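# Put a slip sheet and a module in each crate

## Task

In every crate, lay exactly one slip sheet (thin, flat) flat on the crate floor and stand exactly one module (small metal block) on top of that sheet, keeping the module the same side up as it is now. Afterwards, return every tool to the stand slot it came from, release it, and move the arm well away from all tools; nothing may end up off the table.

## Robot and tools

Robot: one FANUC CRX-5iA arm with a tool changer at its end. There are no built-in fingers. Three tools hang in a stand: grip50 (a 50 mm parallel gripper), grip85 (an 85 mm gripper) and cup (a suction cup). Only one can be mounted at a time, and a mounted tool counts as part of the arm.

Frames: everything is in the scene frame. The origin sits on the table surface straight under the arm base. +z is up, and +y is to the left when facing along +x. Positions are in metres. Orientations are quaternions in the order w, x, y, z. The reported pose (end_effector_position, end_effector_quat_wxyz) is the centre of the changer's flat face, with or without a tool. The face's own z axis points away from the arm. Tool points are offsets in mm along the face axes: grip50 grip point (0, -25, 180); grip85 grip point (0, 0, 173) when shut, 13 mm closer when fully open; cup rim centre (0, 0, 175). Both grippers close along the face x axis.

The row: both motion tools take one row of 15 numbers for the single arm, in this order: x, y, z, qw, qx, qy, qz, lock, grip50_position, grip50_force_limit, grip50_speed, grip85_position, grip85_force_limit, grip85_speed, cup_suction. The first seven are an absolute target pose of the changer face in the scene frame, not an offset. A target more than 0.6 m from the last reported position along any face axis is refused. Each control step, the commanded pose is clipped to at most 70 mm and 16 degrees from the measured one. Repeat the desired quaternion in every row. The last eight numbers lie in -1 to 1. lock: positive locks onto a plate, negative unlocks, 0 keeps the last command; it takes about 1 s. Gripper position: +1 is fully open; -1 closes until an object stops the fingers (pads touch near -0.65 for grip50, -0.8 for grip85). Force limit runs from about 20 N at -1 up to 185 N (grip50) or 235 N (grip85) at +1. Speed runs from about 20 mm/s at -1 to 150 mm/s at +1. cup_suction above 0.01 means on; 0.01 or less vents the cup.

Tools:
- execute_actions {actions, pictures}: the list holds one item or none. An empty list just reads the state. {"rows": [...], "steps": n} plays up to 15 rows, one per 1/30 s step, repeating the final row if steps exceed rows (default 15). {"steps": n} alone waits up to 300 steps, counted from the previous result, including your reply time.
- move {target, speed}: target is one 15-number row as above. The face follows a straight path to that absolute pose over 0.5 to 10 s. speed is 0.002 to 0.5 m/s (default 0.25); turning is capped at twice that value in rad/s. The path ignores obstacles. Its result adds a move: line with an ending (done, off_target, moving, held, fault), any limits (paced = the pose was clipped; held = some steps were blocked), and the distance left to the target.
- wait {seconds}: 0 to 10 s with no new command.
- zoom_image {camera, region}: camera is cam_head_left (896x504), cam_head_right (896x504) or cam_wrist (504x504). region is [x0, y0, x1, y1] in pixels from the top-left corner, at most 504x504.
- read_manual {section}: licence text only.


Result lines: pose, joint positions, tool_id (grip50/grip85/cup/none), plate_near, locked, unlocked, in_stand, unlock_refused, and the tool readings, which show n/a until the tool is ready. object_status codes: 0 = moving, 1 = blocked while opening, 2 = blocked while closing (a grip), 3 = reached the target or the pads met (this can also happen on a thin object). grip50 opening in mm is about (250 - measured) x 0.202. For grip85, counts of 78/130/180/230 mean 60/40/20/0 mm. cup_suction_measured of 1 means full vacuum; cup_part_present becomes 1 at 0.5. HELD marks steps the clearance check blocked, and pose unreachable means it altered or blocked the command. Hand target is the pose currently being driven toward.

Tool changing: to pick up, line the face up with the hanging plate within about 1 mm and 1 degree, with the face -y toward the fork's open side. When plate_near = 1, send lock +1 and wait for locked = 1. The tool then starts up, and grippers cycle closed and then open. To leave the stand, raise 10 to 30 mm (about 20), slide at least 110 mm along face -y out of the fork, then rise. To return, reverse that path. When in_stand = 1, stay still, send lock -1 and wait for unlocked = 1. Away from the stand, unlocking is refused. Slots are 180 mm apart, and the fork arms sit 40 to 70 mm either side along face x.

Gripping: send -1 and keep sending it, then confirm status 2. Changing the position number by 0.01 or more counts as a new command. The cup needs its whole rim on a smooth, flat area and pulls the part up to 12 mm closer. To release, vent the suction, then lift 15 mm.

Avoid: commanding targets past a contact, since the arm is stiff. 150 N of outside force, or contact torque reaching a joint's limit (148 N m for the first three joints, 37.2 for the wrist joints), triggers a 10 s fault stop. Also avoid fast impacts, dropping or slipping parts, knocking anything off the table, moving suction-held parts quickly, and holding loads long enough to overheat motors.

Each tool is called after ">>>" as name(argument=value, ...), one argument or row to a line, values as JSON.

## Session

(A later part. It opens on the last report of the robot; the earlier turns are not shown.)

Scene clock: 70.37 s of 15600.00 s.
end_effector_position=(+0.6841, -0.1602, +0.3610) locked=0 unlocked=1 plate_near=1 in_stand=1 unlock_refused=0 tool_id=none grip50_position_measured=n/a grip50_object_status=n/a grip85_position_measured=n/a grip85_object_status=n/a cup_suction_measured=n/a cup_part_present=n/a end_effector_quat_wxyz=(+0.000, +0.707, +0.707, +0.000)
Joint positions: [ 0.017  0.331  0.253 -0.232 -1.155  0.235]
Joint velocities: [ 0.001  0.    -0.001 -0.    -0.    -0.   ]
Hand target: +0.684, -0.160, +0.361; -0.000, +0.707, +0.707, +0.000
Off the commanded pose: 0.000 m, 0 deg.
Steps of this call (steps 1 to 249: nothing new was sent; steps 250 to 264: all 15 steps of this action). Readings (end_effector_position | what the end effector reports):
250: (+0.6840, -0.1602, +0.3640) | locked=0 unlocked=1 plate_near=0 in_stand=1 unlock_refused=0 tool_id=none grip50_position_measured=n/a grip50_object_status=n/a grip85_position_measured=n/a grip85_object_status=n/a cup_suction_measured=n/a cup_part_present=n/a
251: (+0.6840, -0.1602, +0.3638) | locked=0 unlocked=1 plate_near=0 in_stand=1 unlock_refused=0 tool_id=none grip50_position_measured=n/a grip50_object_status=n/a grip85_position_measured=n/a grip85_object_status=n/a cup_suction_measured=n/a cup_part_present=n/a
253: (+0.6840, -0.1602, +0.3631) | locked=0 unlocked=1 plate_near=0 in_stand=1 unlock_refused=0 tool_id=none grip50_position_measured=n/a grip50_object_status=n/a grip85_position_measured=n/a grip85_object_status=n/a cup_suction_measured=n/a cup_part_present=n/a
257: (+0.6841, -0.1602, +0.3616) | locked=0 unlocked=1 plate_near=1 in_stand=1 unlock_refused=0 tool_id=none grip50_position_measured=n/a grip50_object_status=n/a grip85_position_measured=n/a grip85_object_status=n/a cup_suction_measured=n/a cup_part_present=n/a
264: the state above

>>> execute_actions(
  actions=[
    {"rows":[[0.684,-0.1602,0.3613,0,0.7071,0.7071,0,1,0,0,0,1,0,0,0]],"steps":15},
  ],
  pictures=false,
)

>>> execute_actions(
  actions=[
    {"steps":25},
  ],
  pictures=false,
)

>>> move(
  target=[0.684,-0.1602,0.3812,0,0.7071,0.7071,0,0,0,0,0,1,0,0,0],
  speed=0.03,
)

>>> move(
  target=[0.554,-0.1602,0.3812,0,0.7071,0.7071,0,0,0,0,0,1,0,0,0],
  speed=0.1,
)

>>> move(
  target=[0.387,0.167,0.25,0,0.7071,0.7071,0,0,0,0,0,1,0,0,0],
)

Scene clock: 79.97 s of 15600.00 s.
end_effector_position=(+0.6839, -0.1602, +0.3612) locked=0 unlocked=0 plate_near=1 in_stand=1 unlock_refused=0 tool_id=none grip50_position_measured=n/a grip50_object_status=n/a grip85_position_measured=n/a grip85_object_status=n/a cup_suction_measured=n/a cup_part_present=n/a end_effector_quat_wxyz=(-0.000, +0.707, +0.707, -0.000)
Joint positions: [ 0.017  0.33   0.253 -0.232 -1.156  0.235]
Joint velocities: [-0.001  0.     0.001  0.    -0.    -0.001]
Hand target: +0.684, -0.160, +0.361; -0.000, +0.707, +0.707, -0.000
Off the commanded pose: 0.000 m, 0 deg.
Steps of this call (steps 1 to 273: nothing new was sent; steps 274 to 288: all 15 steps of this action). Readings (end_effector_position | what the end effector reports):
274: (+0.6840, -0.1602, +0.3608) | locked=0 unlocked=0 plate_near=1 in_stand=1 unlock_refused=0 tool_id=none grip50_position_measured=n/a grip50_object_status=n/a grip85_position_measured=n/a grip85_object_status=n/a cup_suction_measured=n/a cup_part_present=n/a
275: (+0.6839, -0.1602, +0.3608) | locked=0 unlocked=0 plate_near=1 in_stand=1 unlock_refused=0 tool_id=none grip50_position_measured=n/a grip50_object_status=n/a grip85_position_measured=n/a grip85_object_status=n/a cup_suction_measured=n/a cup_part_present=n/a
277: (+0.6839, -0.1602, +0.3608) | locked=0 unlocked=0 plate_near=1 in_stand=1 unlock_refused=0 tool_id=none grip50_position_measured=n/a grip50_object_status=n/a grip85_position_measured=n/a grip85_object_status=n/a cup_suction_measured=n/a cup_part_present=n/a
281: (+0.6839, -0.1602, +0.3610) | locked=0 unlocked=0 plate_near=1 in_stand=1 unlock_refused=0 tool_id=none grip50_position_measured=n/a grip50_object_status=n/a grip85_position_measured=n/a grip85_object_status=n/a cup_suction_measured=n/a cup_part_present=n/a
288: the state above

Scene clock: 80.80 s of 15600.00 s.
end_effector_position=(+0.6840, -0.1602, +0.3613) locked=1 unlocked=0 plate_near=1 in_stand=1 unlock_refused=0 tool_id=cup grip50_position_measured=n/a grip50_object_status=n/a grip85_position_measured=n/a grip85_object_status=n/a cup_suction_measured=n/a cup_part_present=n/a end_effector_quat_wxyz=(+0.000, +0.707, +0.707, +0.000)
Joint positions: [ 0.017  0.33   0.253 -0.232 -1.156  0.235]
Joint velocities: [-0.001  0.001  0.    -0.     0.     0.   ]
Hand target: +0.684, -0.160, +0.361; -0.000, +0.707, +0.707, -0.000
Off the commanded pose: 0.000 m, 0 deg.
Steps of this call (steps 1 to 25: nothing new was sent). Readings (end_effector_position | what the end effector reports):
1: (+0.6839, -0.1602, +0.3612) | locked=0 unlocked=0 plate_near=1 in_stand=1 unlock_refused=0 tool_id=none grip50_position_measured=n/a grip50_object_status=n/a grip85_position_measured=n/a grip85_object_status=n/a cup_suction_measured=n/a cup_part_present=n/a
2: (+0.6839, -0.1602, +0.3612) | locked=0 unlocked=0 plate_near=1 in_stand=1 unlock_refused=0 tool_id=none grip50_position_measured=n/a grip50_object_status=n/a grip85_position_measured=n/a grip85_object_status=n/a cup_suction_measured=n/a cup_part_present=n/a
4: (+0.6840, -0.1602, +0.3612) | locked=0 unlocked=0 plate_near=1 in_stand=1 unlock_refused=0 tool_id=none grip50_position_measured=n/a grip50_object_status=n/a grip85_position_measured=n/a grip85_object_status=n/a cup_suction_measured=n/a cup_part_present=n/a
8: (+0.6840, -0.1602, +0.3613) | locked=0 unlocked=0 plate_near=1 in_stand=1 unlock_refused=0 tool_id=none grip50_position_measured=n/a grip50_object_status=n/a grip85_position_measured=n/a grip85_object_status=n/a cup_suction_measured=n/a cup_part_present=n/a
25: the state above

Scene clock: 81.73 s of 15600.00 s.
end_effector_position=(+0.6840, -0.1602, +0.3812) locked=1 unlocked=0 plate_near=1 in_stand=0 unlock_refused=0 tool_id=cup grip50_position_measured=n/a grip50_object_status=n/a grip85_position_measured=n/a grip85_object_status=n/a cup_suction_measured=0.01 cup_part_present=0 end_effector_quat_wxyz=(+0.000, +0.707, +0.707, -0.000)
Joint positions: [ 0.009  0.311  0.27  -0.231 -1.193  0.234]
Joint velocities: [ 0.001 -0.002 -0.     0.    -0.     0.   ]
Hand target: +0.684, -0.160, +0.381; +0.000, +0.707, +0.707, -0.000
Off the commanded pose: 0.000 m, 0 deg.
move: done

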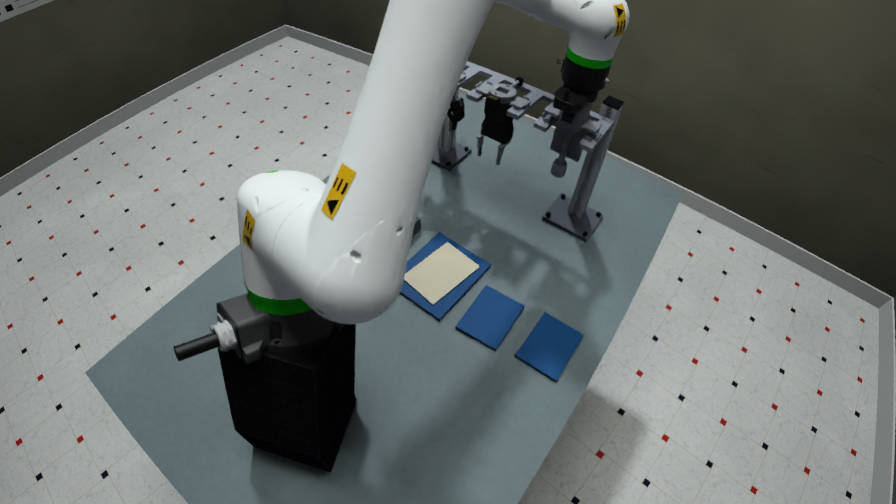

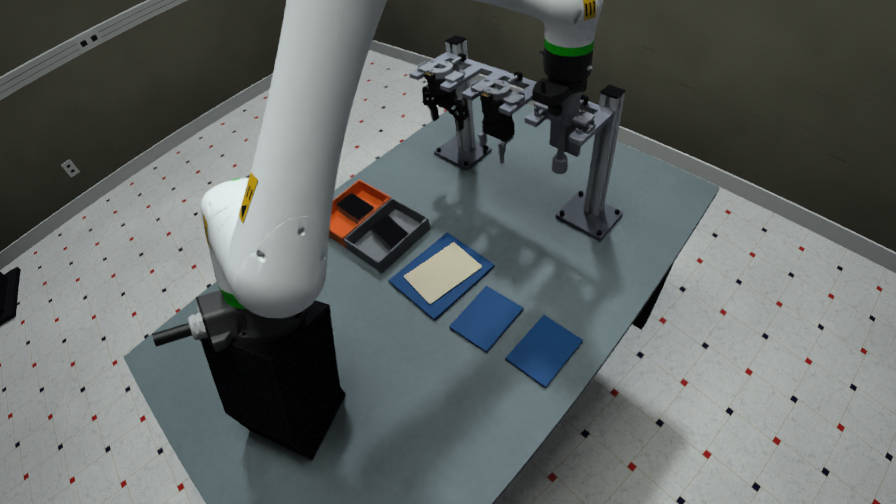

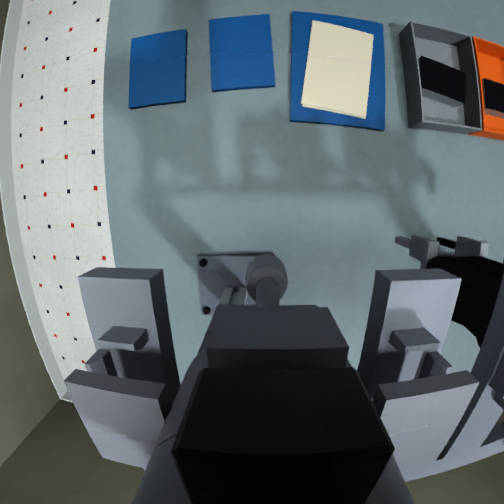

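Scene clock: 83.37 s of 15600.00 s.
end_effector_position=(+0.5539, -0.1598, +0.3813) locked=1 unlocked=0 plate_near=1 in_stand=0 unlock_refused=0 tool_id=cup grip50_position_measured=n/a grip50_object_status=n/a grip85_position_measured=n/a grip85_object_status=n/a cup_suction_measured=0.01 cup_part_present=0 end_effector_quat_wxyz=(-0.000, +0.707, +0.707, +0.000)
Joint positions: [-0.035  0.058 -0.13  -0.264 -1.061  0.322]
Joint velocities: [-0.     0.001 -0.001 -0.     0.    -0.   ]
Hand target: +0.554, -0.160, +0.381; -0.000, +0.707, +0.707, +0.000
Off the commanded pose: 0.000 m, 0 deg.
move: done

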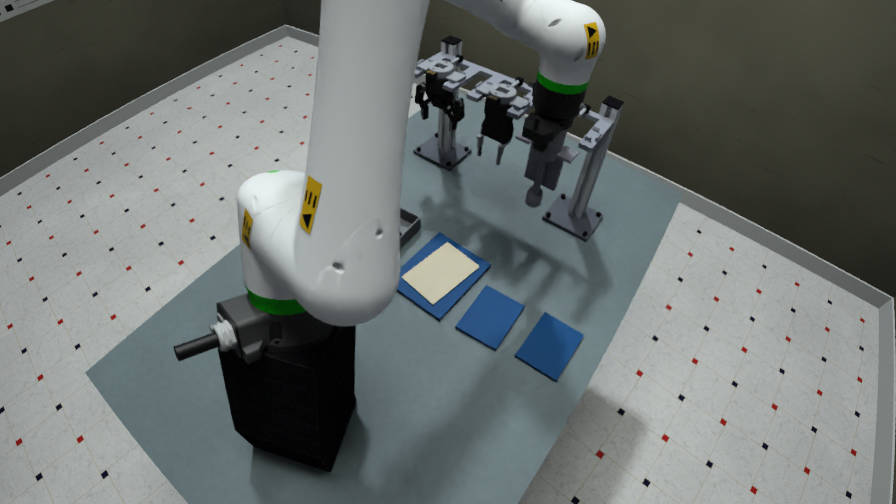

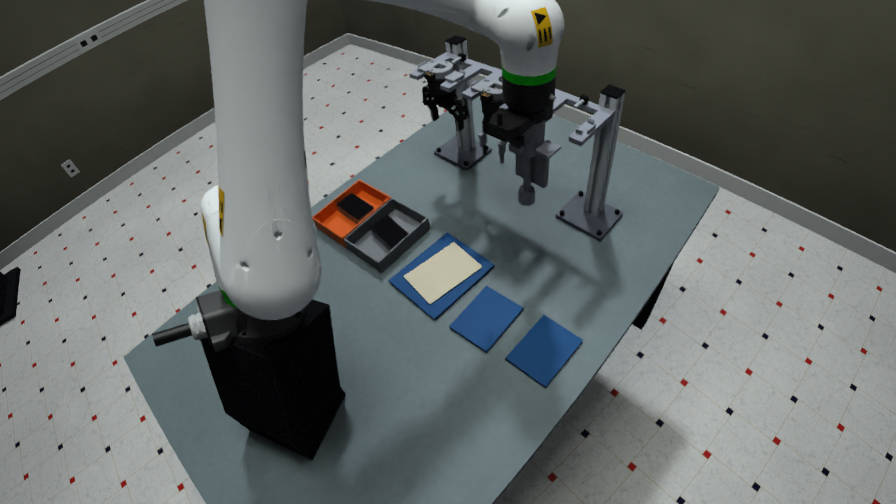

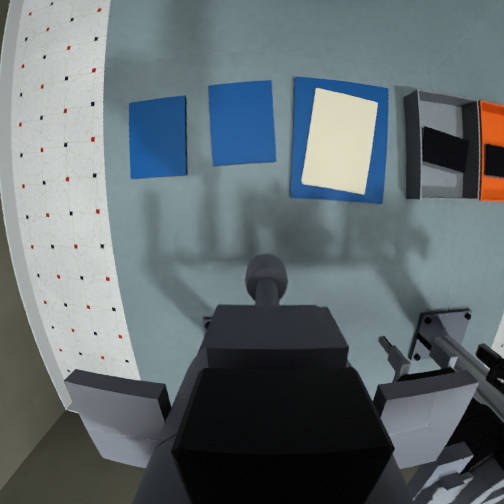

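Scene clock: 85.47 s of 15600.00 s.
end_effector_position=(+0.3884, +0.1665, +0.2498) locked=1 unlocked=0 plate_near=1 in_stand=0 unlock_refused=0 tool_id=cup grip50_position_measured=n/a grip50_object_status=n/a grip85_position_measured=n/a grip85_object_status=n/a cup_suction_measured=0.01 cup_part_present=0 end_effector_quat_wxyz=(+0.002, +0.706, +0.708, +0.000)
Joint positions: [ 1.015 -0.181 -0.873  0.342 -0.534 -1.085]
Joint velocities: [ 0.001 -0.001 -0.003  0.007  0.001 -0.008]
Hand target: +0.388, +0.167, +0.250; +0.002, +0.706, +0.708, +0.000
Off the commanded pose: 0.002 m, 0 deg.
move: done

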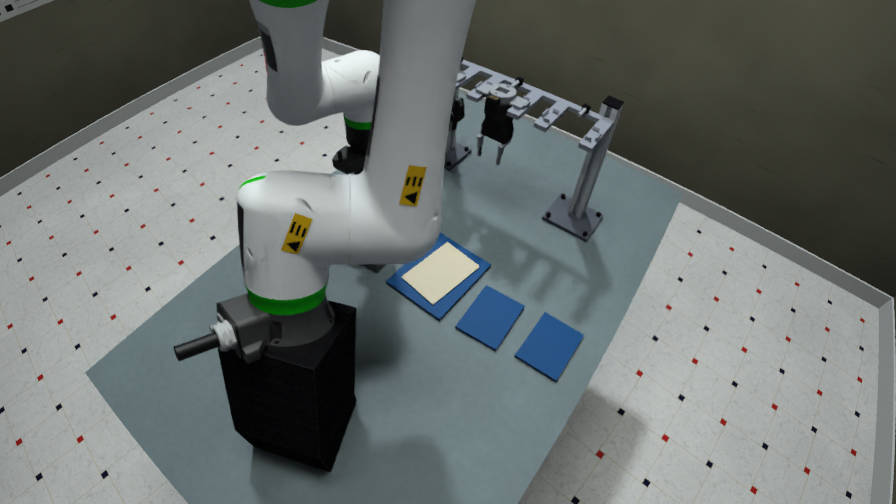

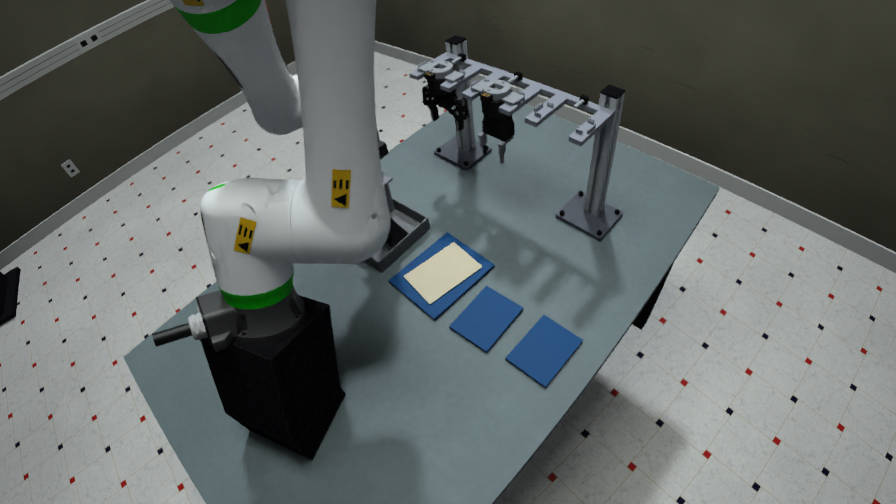

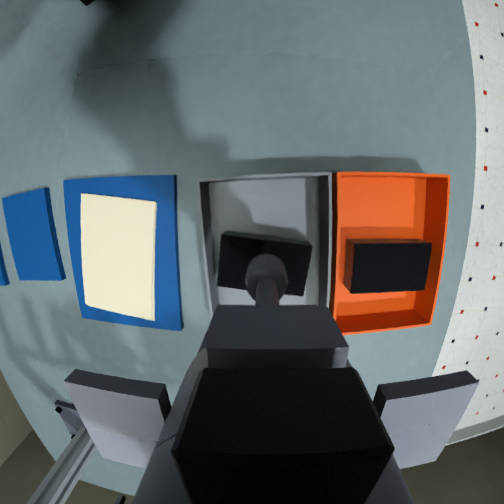

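>>> move(
  target=[0.388,0.166,0.206,0,0.7071,0.7071,0,0,0,0,0,1,0,0,1],
  speed=0.02,
)

Scene clock: 95.17 s of 15600.00 s.
end_effector_position=(+0.3879, +0.1660, +0.2061) locked=1 unlocked=0 plate_near=1 in_stand=0 unlock_refused=0 tool_id=cup grip50_position_measured=n/a grip50_object_status=n/a grip85_position_measured=n/a grip85_object_status=n/a cup_suction_measured=0.86 cup_part_present=1 end_effector_quat_wxyz=(-0.000, +0.707, +0.707, -0.000)
Joint positions: [ 0.974 -0.047 -0.896  0.424 -0.376 -1.149]
Joint velocities: [-0.001  0.002 -0.001  0.002  0.002 -0.003]
Hand target: +0.388, +0.166, +0.206; -0.000, +0.707, +0.707, -0.000
Off the commanded pose: 0.000 m, 0 deg.
move: done

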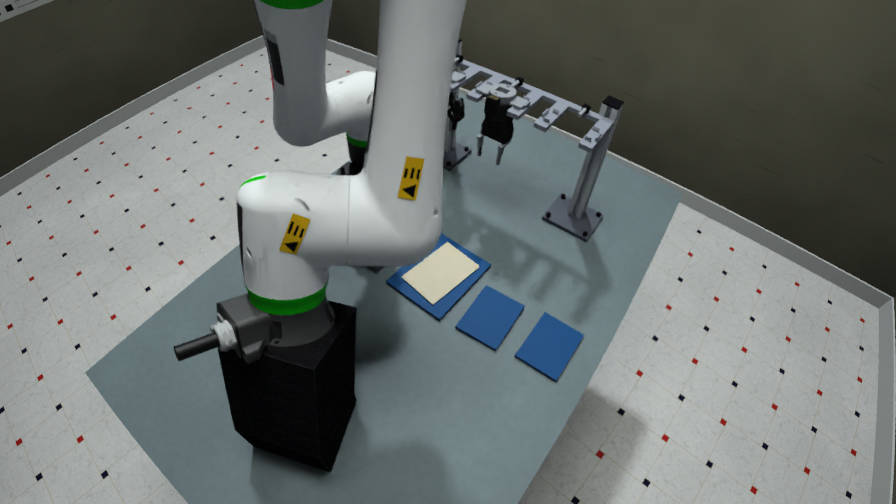

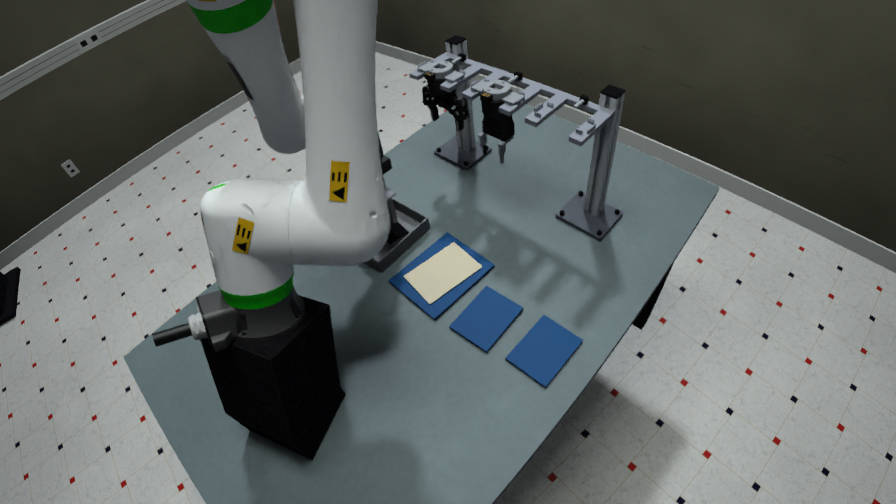

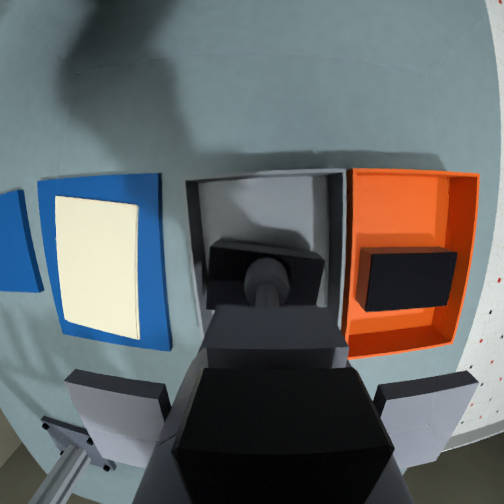

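>>> move(
  target=[0.388,0.166,0.27,0,0.7071,0.7071,0,0,0,0,0,1,0,0,1],
  speed=0.06,
)

>>> move(
  target=[0.555,0.12,0.27,0,0.7071,0.7071,0,0,0,0,0,1,0,0,1],
  speed=0.12,
)

>>> move(
  target=[0.555,0.12,0.196,0,0.7071,0.7071,0,0,0,0,0,1,0,0,1],
  speed=0.04,
)

>>> execute_actions(
  actions=[
    {"rows":[[0.555,0.12,0.196,0,0.7071,0.7071,0,0,0,0,0,1,0,0,0]],"steps":12},
  ],
  pictures=false,
)

>>> move(
  target=[0.555,0.12,0.25,0,0.7071,0.7071,0,0,0,0,0,1,0,0,0],
  speed=0.08,
)

>>> move(
  target=[0.39,-0.02,0.25,0,0.7071,0.7071,0,0,0,0,0,1,0,0,0],
  speed=0.2,
)

Scene clock: 108.87 s of 15600.00 s.
end_effector_position=(+0.3882, +0.1660, +0.2699) locked=1 unlocked=0 plate_near=1 in_stand=0 unlock_refused=0 tool_id=cup grip50_position_measured=n/a grip50_object_status=n/a grip85_position_measured=n/a grip85_object_status=n/a cup_suction_measured=1.00 cup_part_present=1 end_effector_quat_wxyz=(+0.000, +0.707, +0.707, -0.000)
Joint positions: [ 1.029 -0.24  -0.858  0.306 -0.606 -1.057]
Joint velocities: [ 0.     0.    -0.    -0.    -0.001 -0.   ]
Hand target: +0.388, +0.166, +0.270; +0.000, +0.707, +0.707, +0.000
Off the commanded pose: 0.000 m, 0 deg.
move: done

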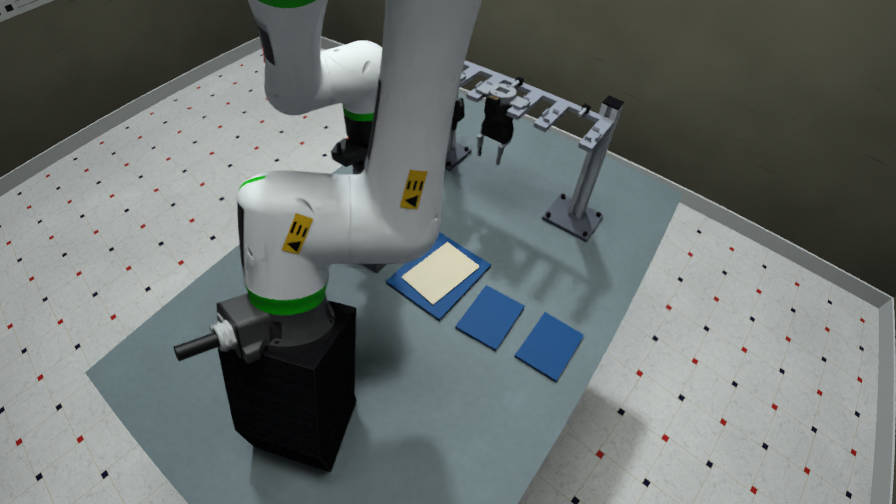

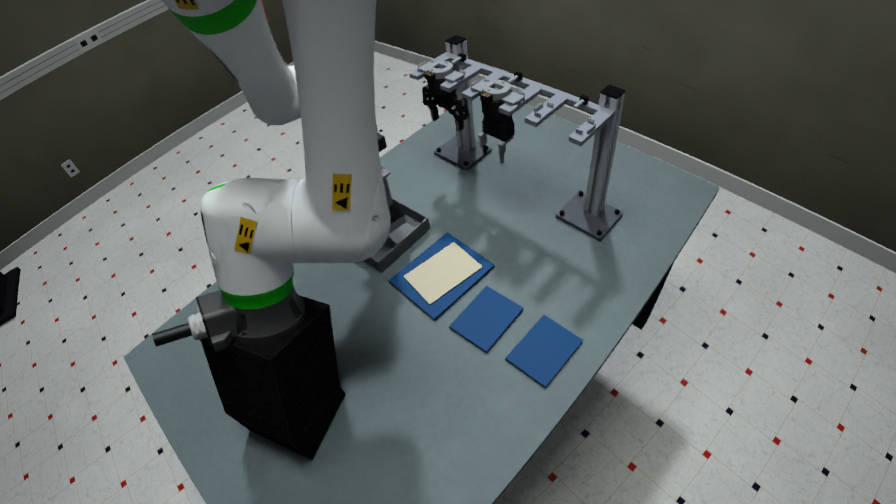

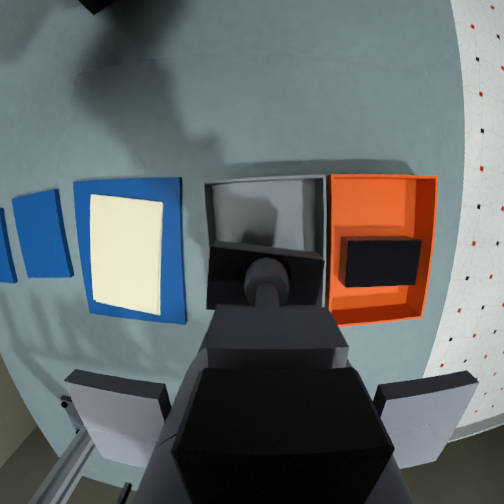

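Scene clock: 110.67 s of 15600.00 s.
end_effector_position=(+0.5545, +0.1198, +0.2700) locked=1 unlocked=0 plate_near=1 in_stand=0 unlock_refused=0 tool_id=cup grip50_position_measured=n/a grip50_object_status=n/a grip85_position_measured=n/a grip85_object_status=n/a cup_suction_measured=1.00 cup_part_present=1 end_effector_quat_wxyz=(-0.001, +0.707, +0.707, -0.000)
Joint positions: [ 0.656  0.064 -0.365  0.043 -0.739 -0.487]
Joint velocities: [-0.001 -0.     0.002 -0.001 -0.     0.001]
Hand target: +0.555, +0.120, +0.270; -0.001, +0.707, +0.707, -0.000
Off the commanded pose: 0.001 m, 0 deg.
move: done

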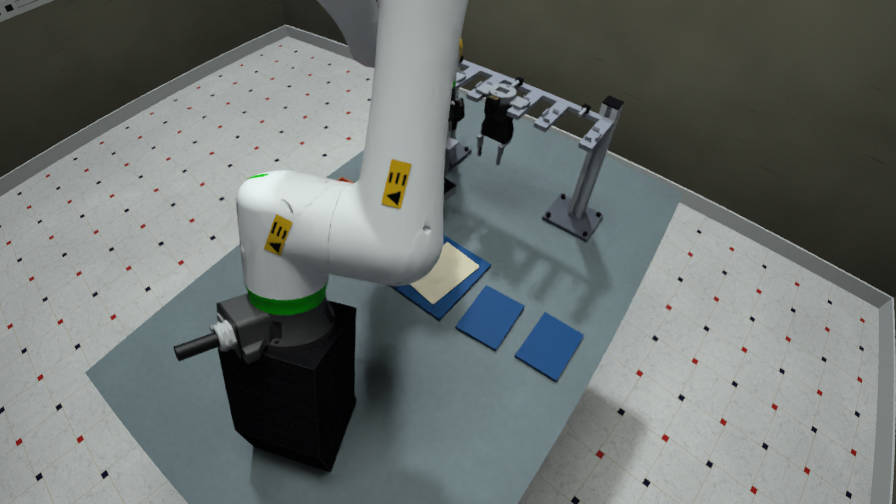

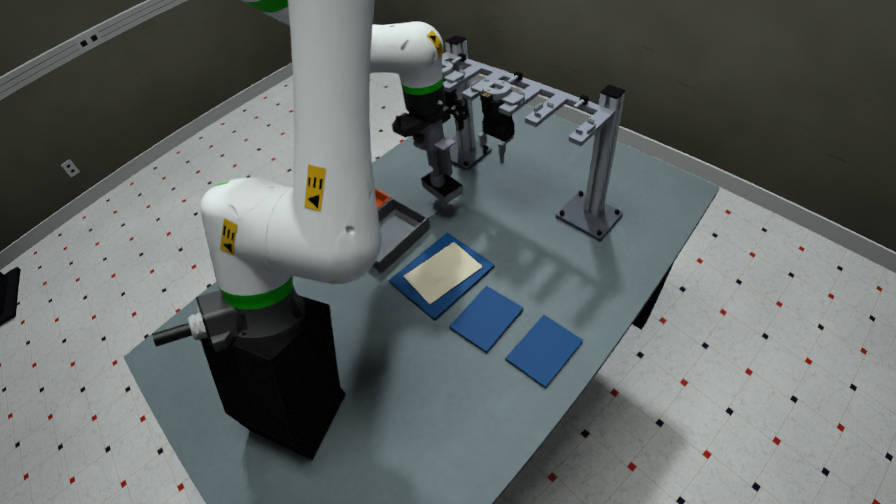

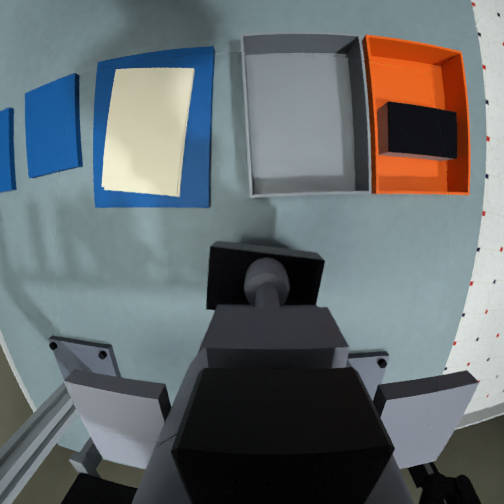

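Scene clock: 112.77 s of 15600.00 s.
end_effector_position=(+0.5549, +0.1200, +0.1961) locked=1 unlocked=0 plate_near=1 in_stand=0 unlock_refused=0 tool_id=cup grip50_position_measured=n/a grip50_object_status=n/a grip85_position_measured=n/a grip85_object_status=n/a cup_suction_measured=1.00 cup_part_present=1 end_effector_quat_wxyz=(-0.000, +0.707, +0.707, +0.000)
Joint positions: [ 0.651  0.216 -0.372  0.051 -0.579 -0.493]
Joint velocities: [-0.001  0.    -0.    -0.     0.001  0.   ]
Hand target: +0.555, +0.120, +0.196; -0.000, +0.707, +0.707, +0.000
Off the commanded pose: 0.000 m, 0 deg.
move: done

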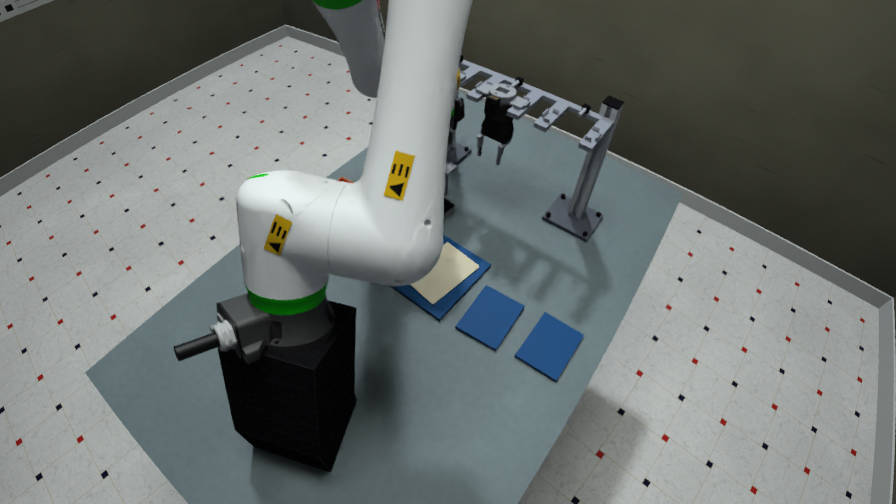

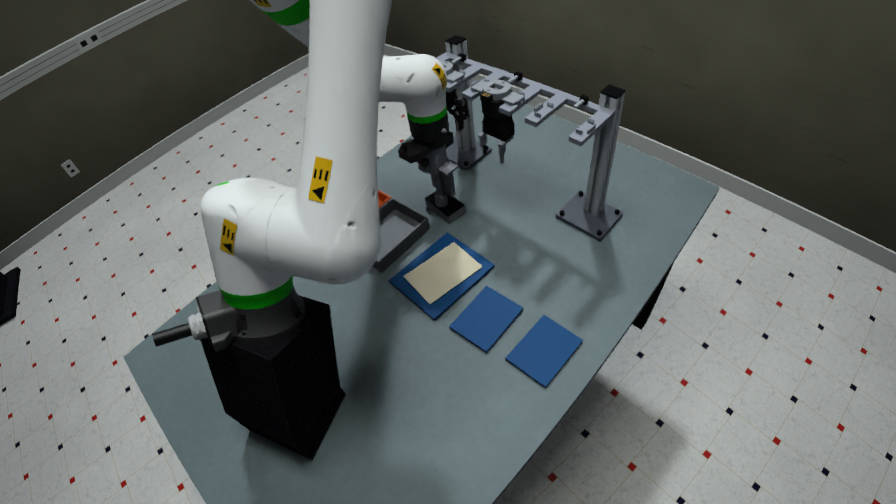

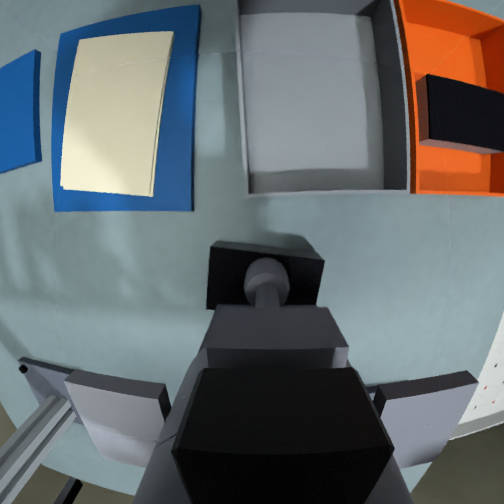

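Scene clock: 113.17 s of 15600.00 s.
end_effector_position=(+0.5551, +0.1200, +0.1960) locked=1 unlocked=0 plate_near=1 in_stand=0 unlock_refused=0 tool_id=cup grip50_position_measured=n/a grip50_object_status=n/a grip85_position_measured=n/a grip85_object_status=n/a cup_suction_measured=0.01 cup_part_present=0 end_effector_quat_wxyz=(+0.000, +0.707, +0.707, +0.000)
Joint positions: [ 0.651  0.217 -0.372  0.052 -0.579 -0.494]
Joint velocities: [0.    0.002 0.001 0.    0.    0.   ]
Hand target: +0.555, +0.120, +0.196; +0.000, +0.707, +0.707, +0.000
Off the commanded pose: 0.000 m, 0 deg.
Steps of this call (steps 1 to 12: all 12 steps of this action). Readings (end_effector_position | what the end effector reports):
1: (+0.5549, +0.1200, +0.1961) | locked=1 unlocked=0 plate_near=1 in_stand=0 unlock_refused=0 tool_id=cup grip50_position_measured=n/a grip50_object_status=n/a grip85_position_measured=n/a grip85_object_status=n/a cup_suction_measured=0.70 cup_part_present=1
2: (+0.5550, +0.1199, +0.1961) | locked=1 unlocked=0 plate_near=1 in_stand=0 unlock_refused=0 tool_id=cup grip50_position_measured=n/a grip50_object_status=n/a grip85_position_measured=n/a grip85_object_status=n/a cup_suction_measured=0.14 cup_part_present=0
4: (+0.5551, +0.1200, +0.1961) | locked=1 unlocked=0 plate_near=1 in_stand=0 unlock_refused=0 tool_id=cup grip50_position_measured=n/a grip50_object_status=n/a grip85_position_measured=n/a grip85_object_status=n/a cup_suction_measured=0.01 cup_part_present=0
8: (+0.5551, +0.1200, +0.1961) | locked=1 unlocked=0 plate_near=1 in_stand=0 unlock_refused=0 tool_id=cup grip50_position_measured=n/a grip50_object_status=n/a grip85_position_measured=n/a grip85_object_status=n/a cup_suction_measured=0.01 cup_part_present=0
12: the state above

Scene clock: 114.40 s of 15600.00 s.
end_effector_position=(+0.5551, +0.1200, +0.2499) locked=1 unlocked=0 plate_near=1 in_stand=0 unlock_refused=0 tool_id=cup grip50_position_measured=n/a grip50_object_status=n/a grip85_position_measured=n/a grip85_object_status=n/a cup_suction_measured=0.01 cup_part_present=0 end_effector_quat_wxyz=(+0.000, +0.707, +0.707, -0.000)
Joint positions: [ 0.655  0.104 -0.37   0.047 -0.693 -0.491]
Joint velocities: [-0.    -0.001  0.     0.    -0.001 -0.   ]
Hand target: +0.555, +0.120, +0.250; +0.000, +0.707, +0.707, -0.000
Off the commanded pose: 0.000 m, 0 deg.
move: done

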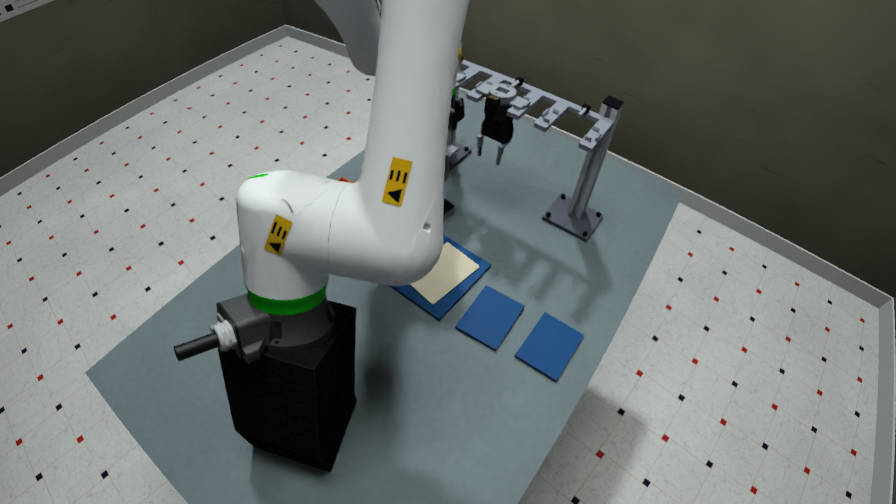

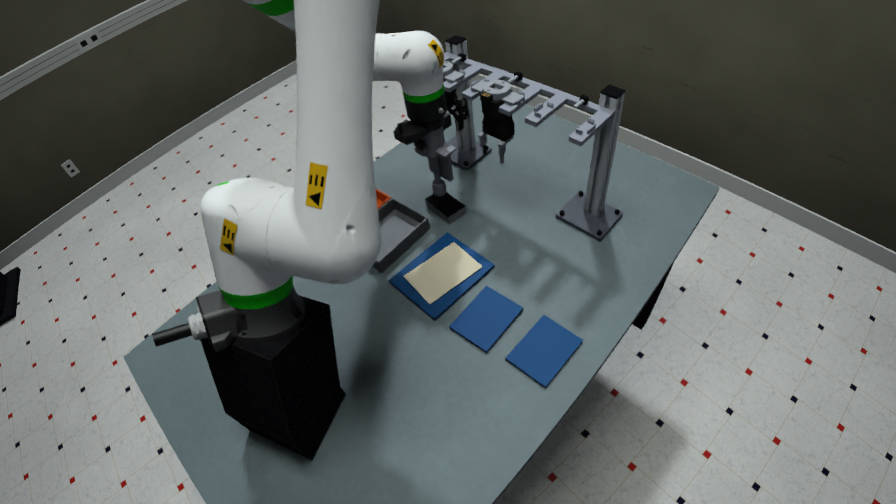

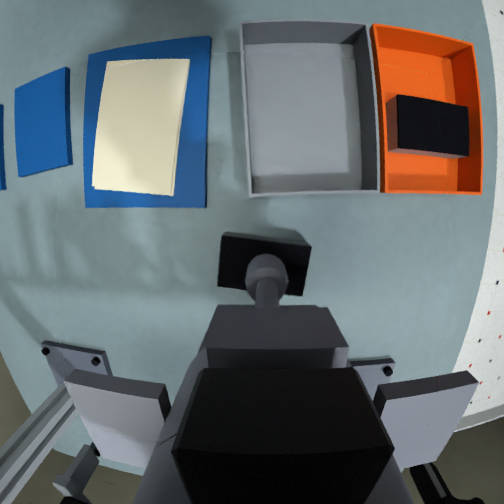

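Scene clock: 115.87 s of 15600.00 s.
end_effector_position=(+0.3893, -0.0194, +0.2502) locked=1 unlocked=0 plate_near=1 in_stand=0 unlock_refused=0 tool_id=cup grip50_position_measured=n/a grip50_object_status=n/a grip85_position_measured=n/a grip85_object_status=n/a cup_suction_measured=0.01 cup_part_present=0 end_effector_quat_wxyz=(-0.001, +0.707, +0.707, +0.000)
Joint positions: [ 0.442 -0.17  -0.81  -0.109 -0.532 -0.165]
Joint velocities: [-0.002  0.001  0.003 -0.003 -0.003  0.004]
Hand target: +0.389, -0.019, +0.250; -0.001, +0.707, +0.707, +0.000
Off the commanded pose: 0.001 m, 0 deg.
move: done

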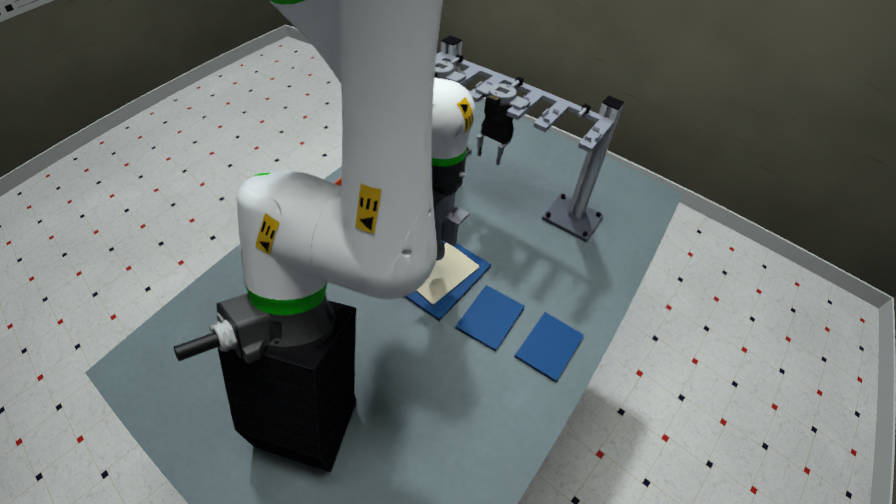

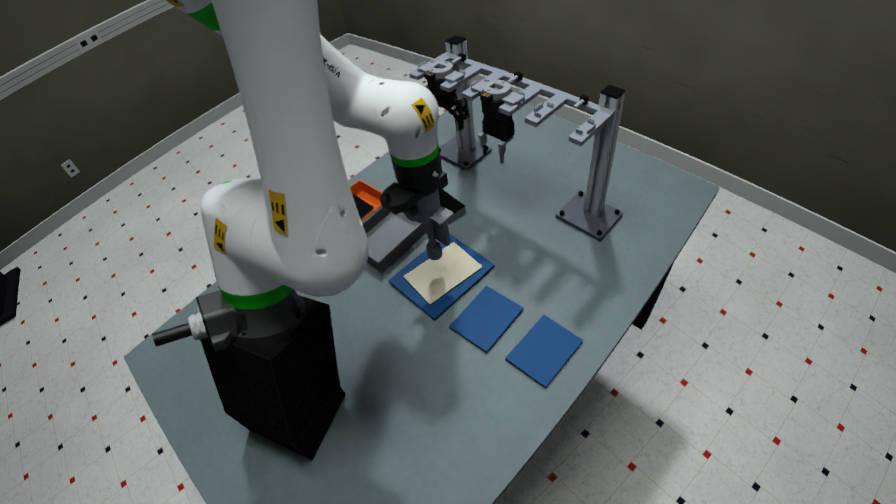

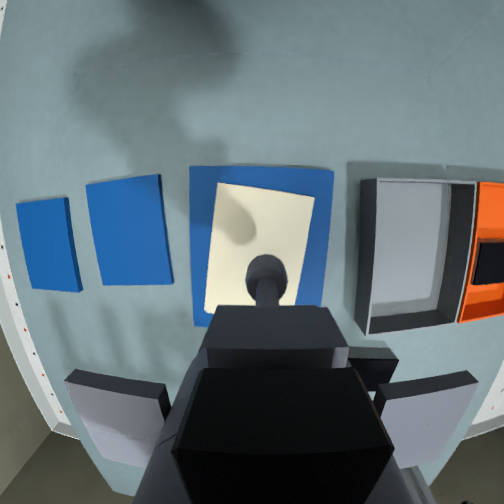

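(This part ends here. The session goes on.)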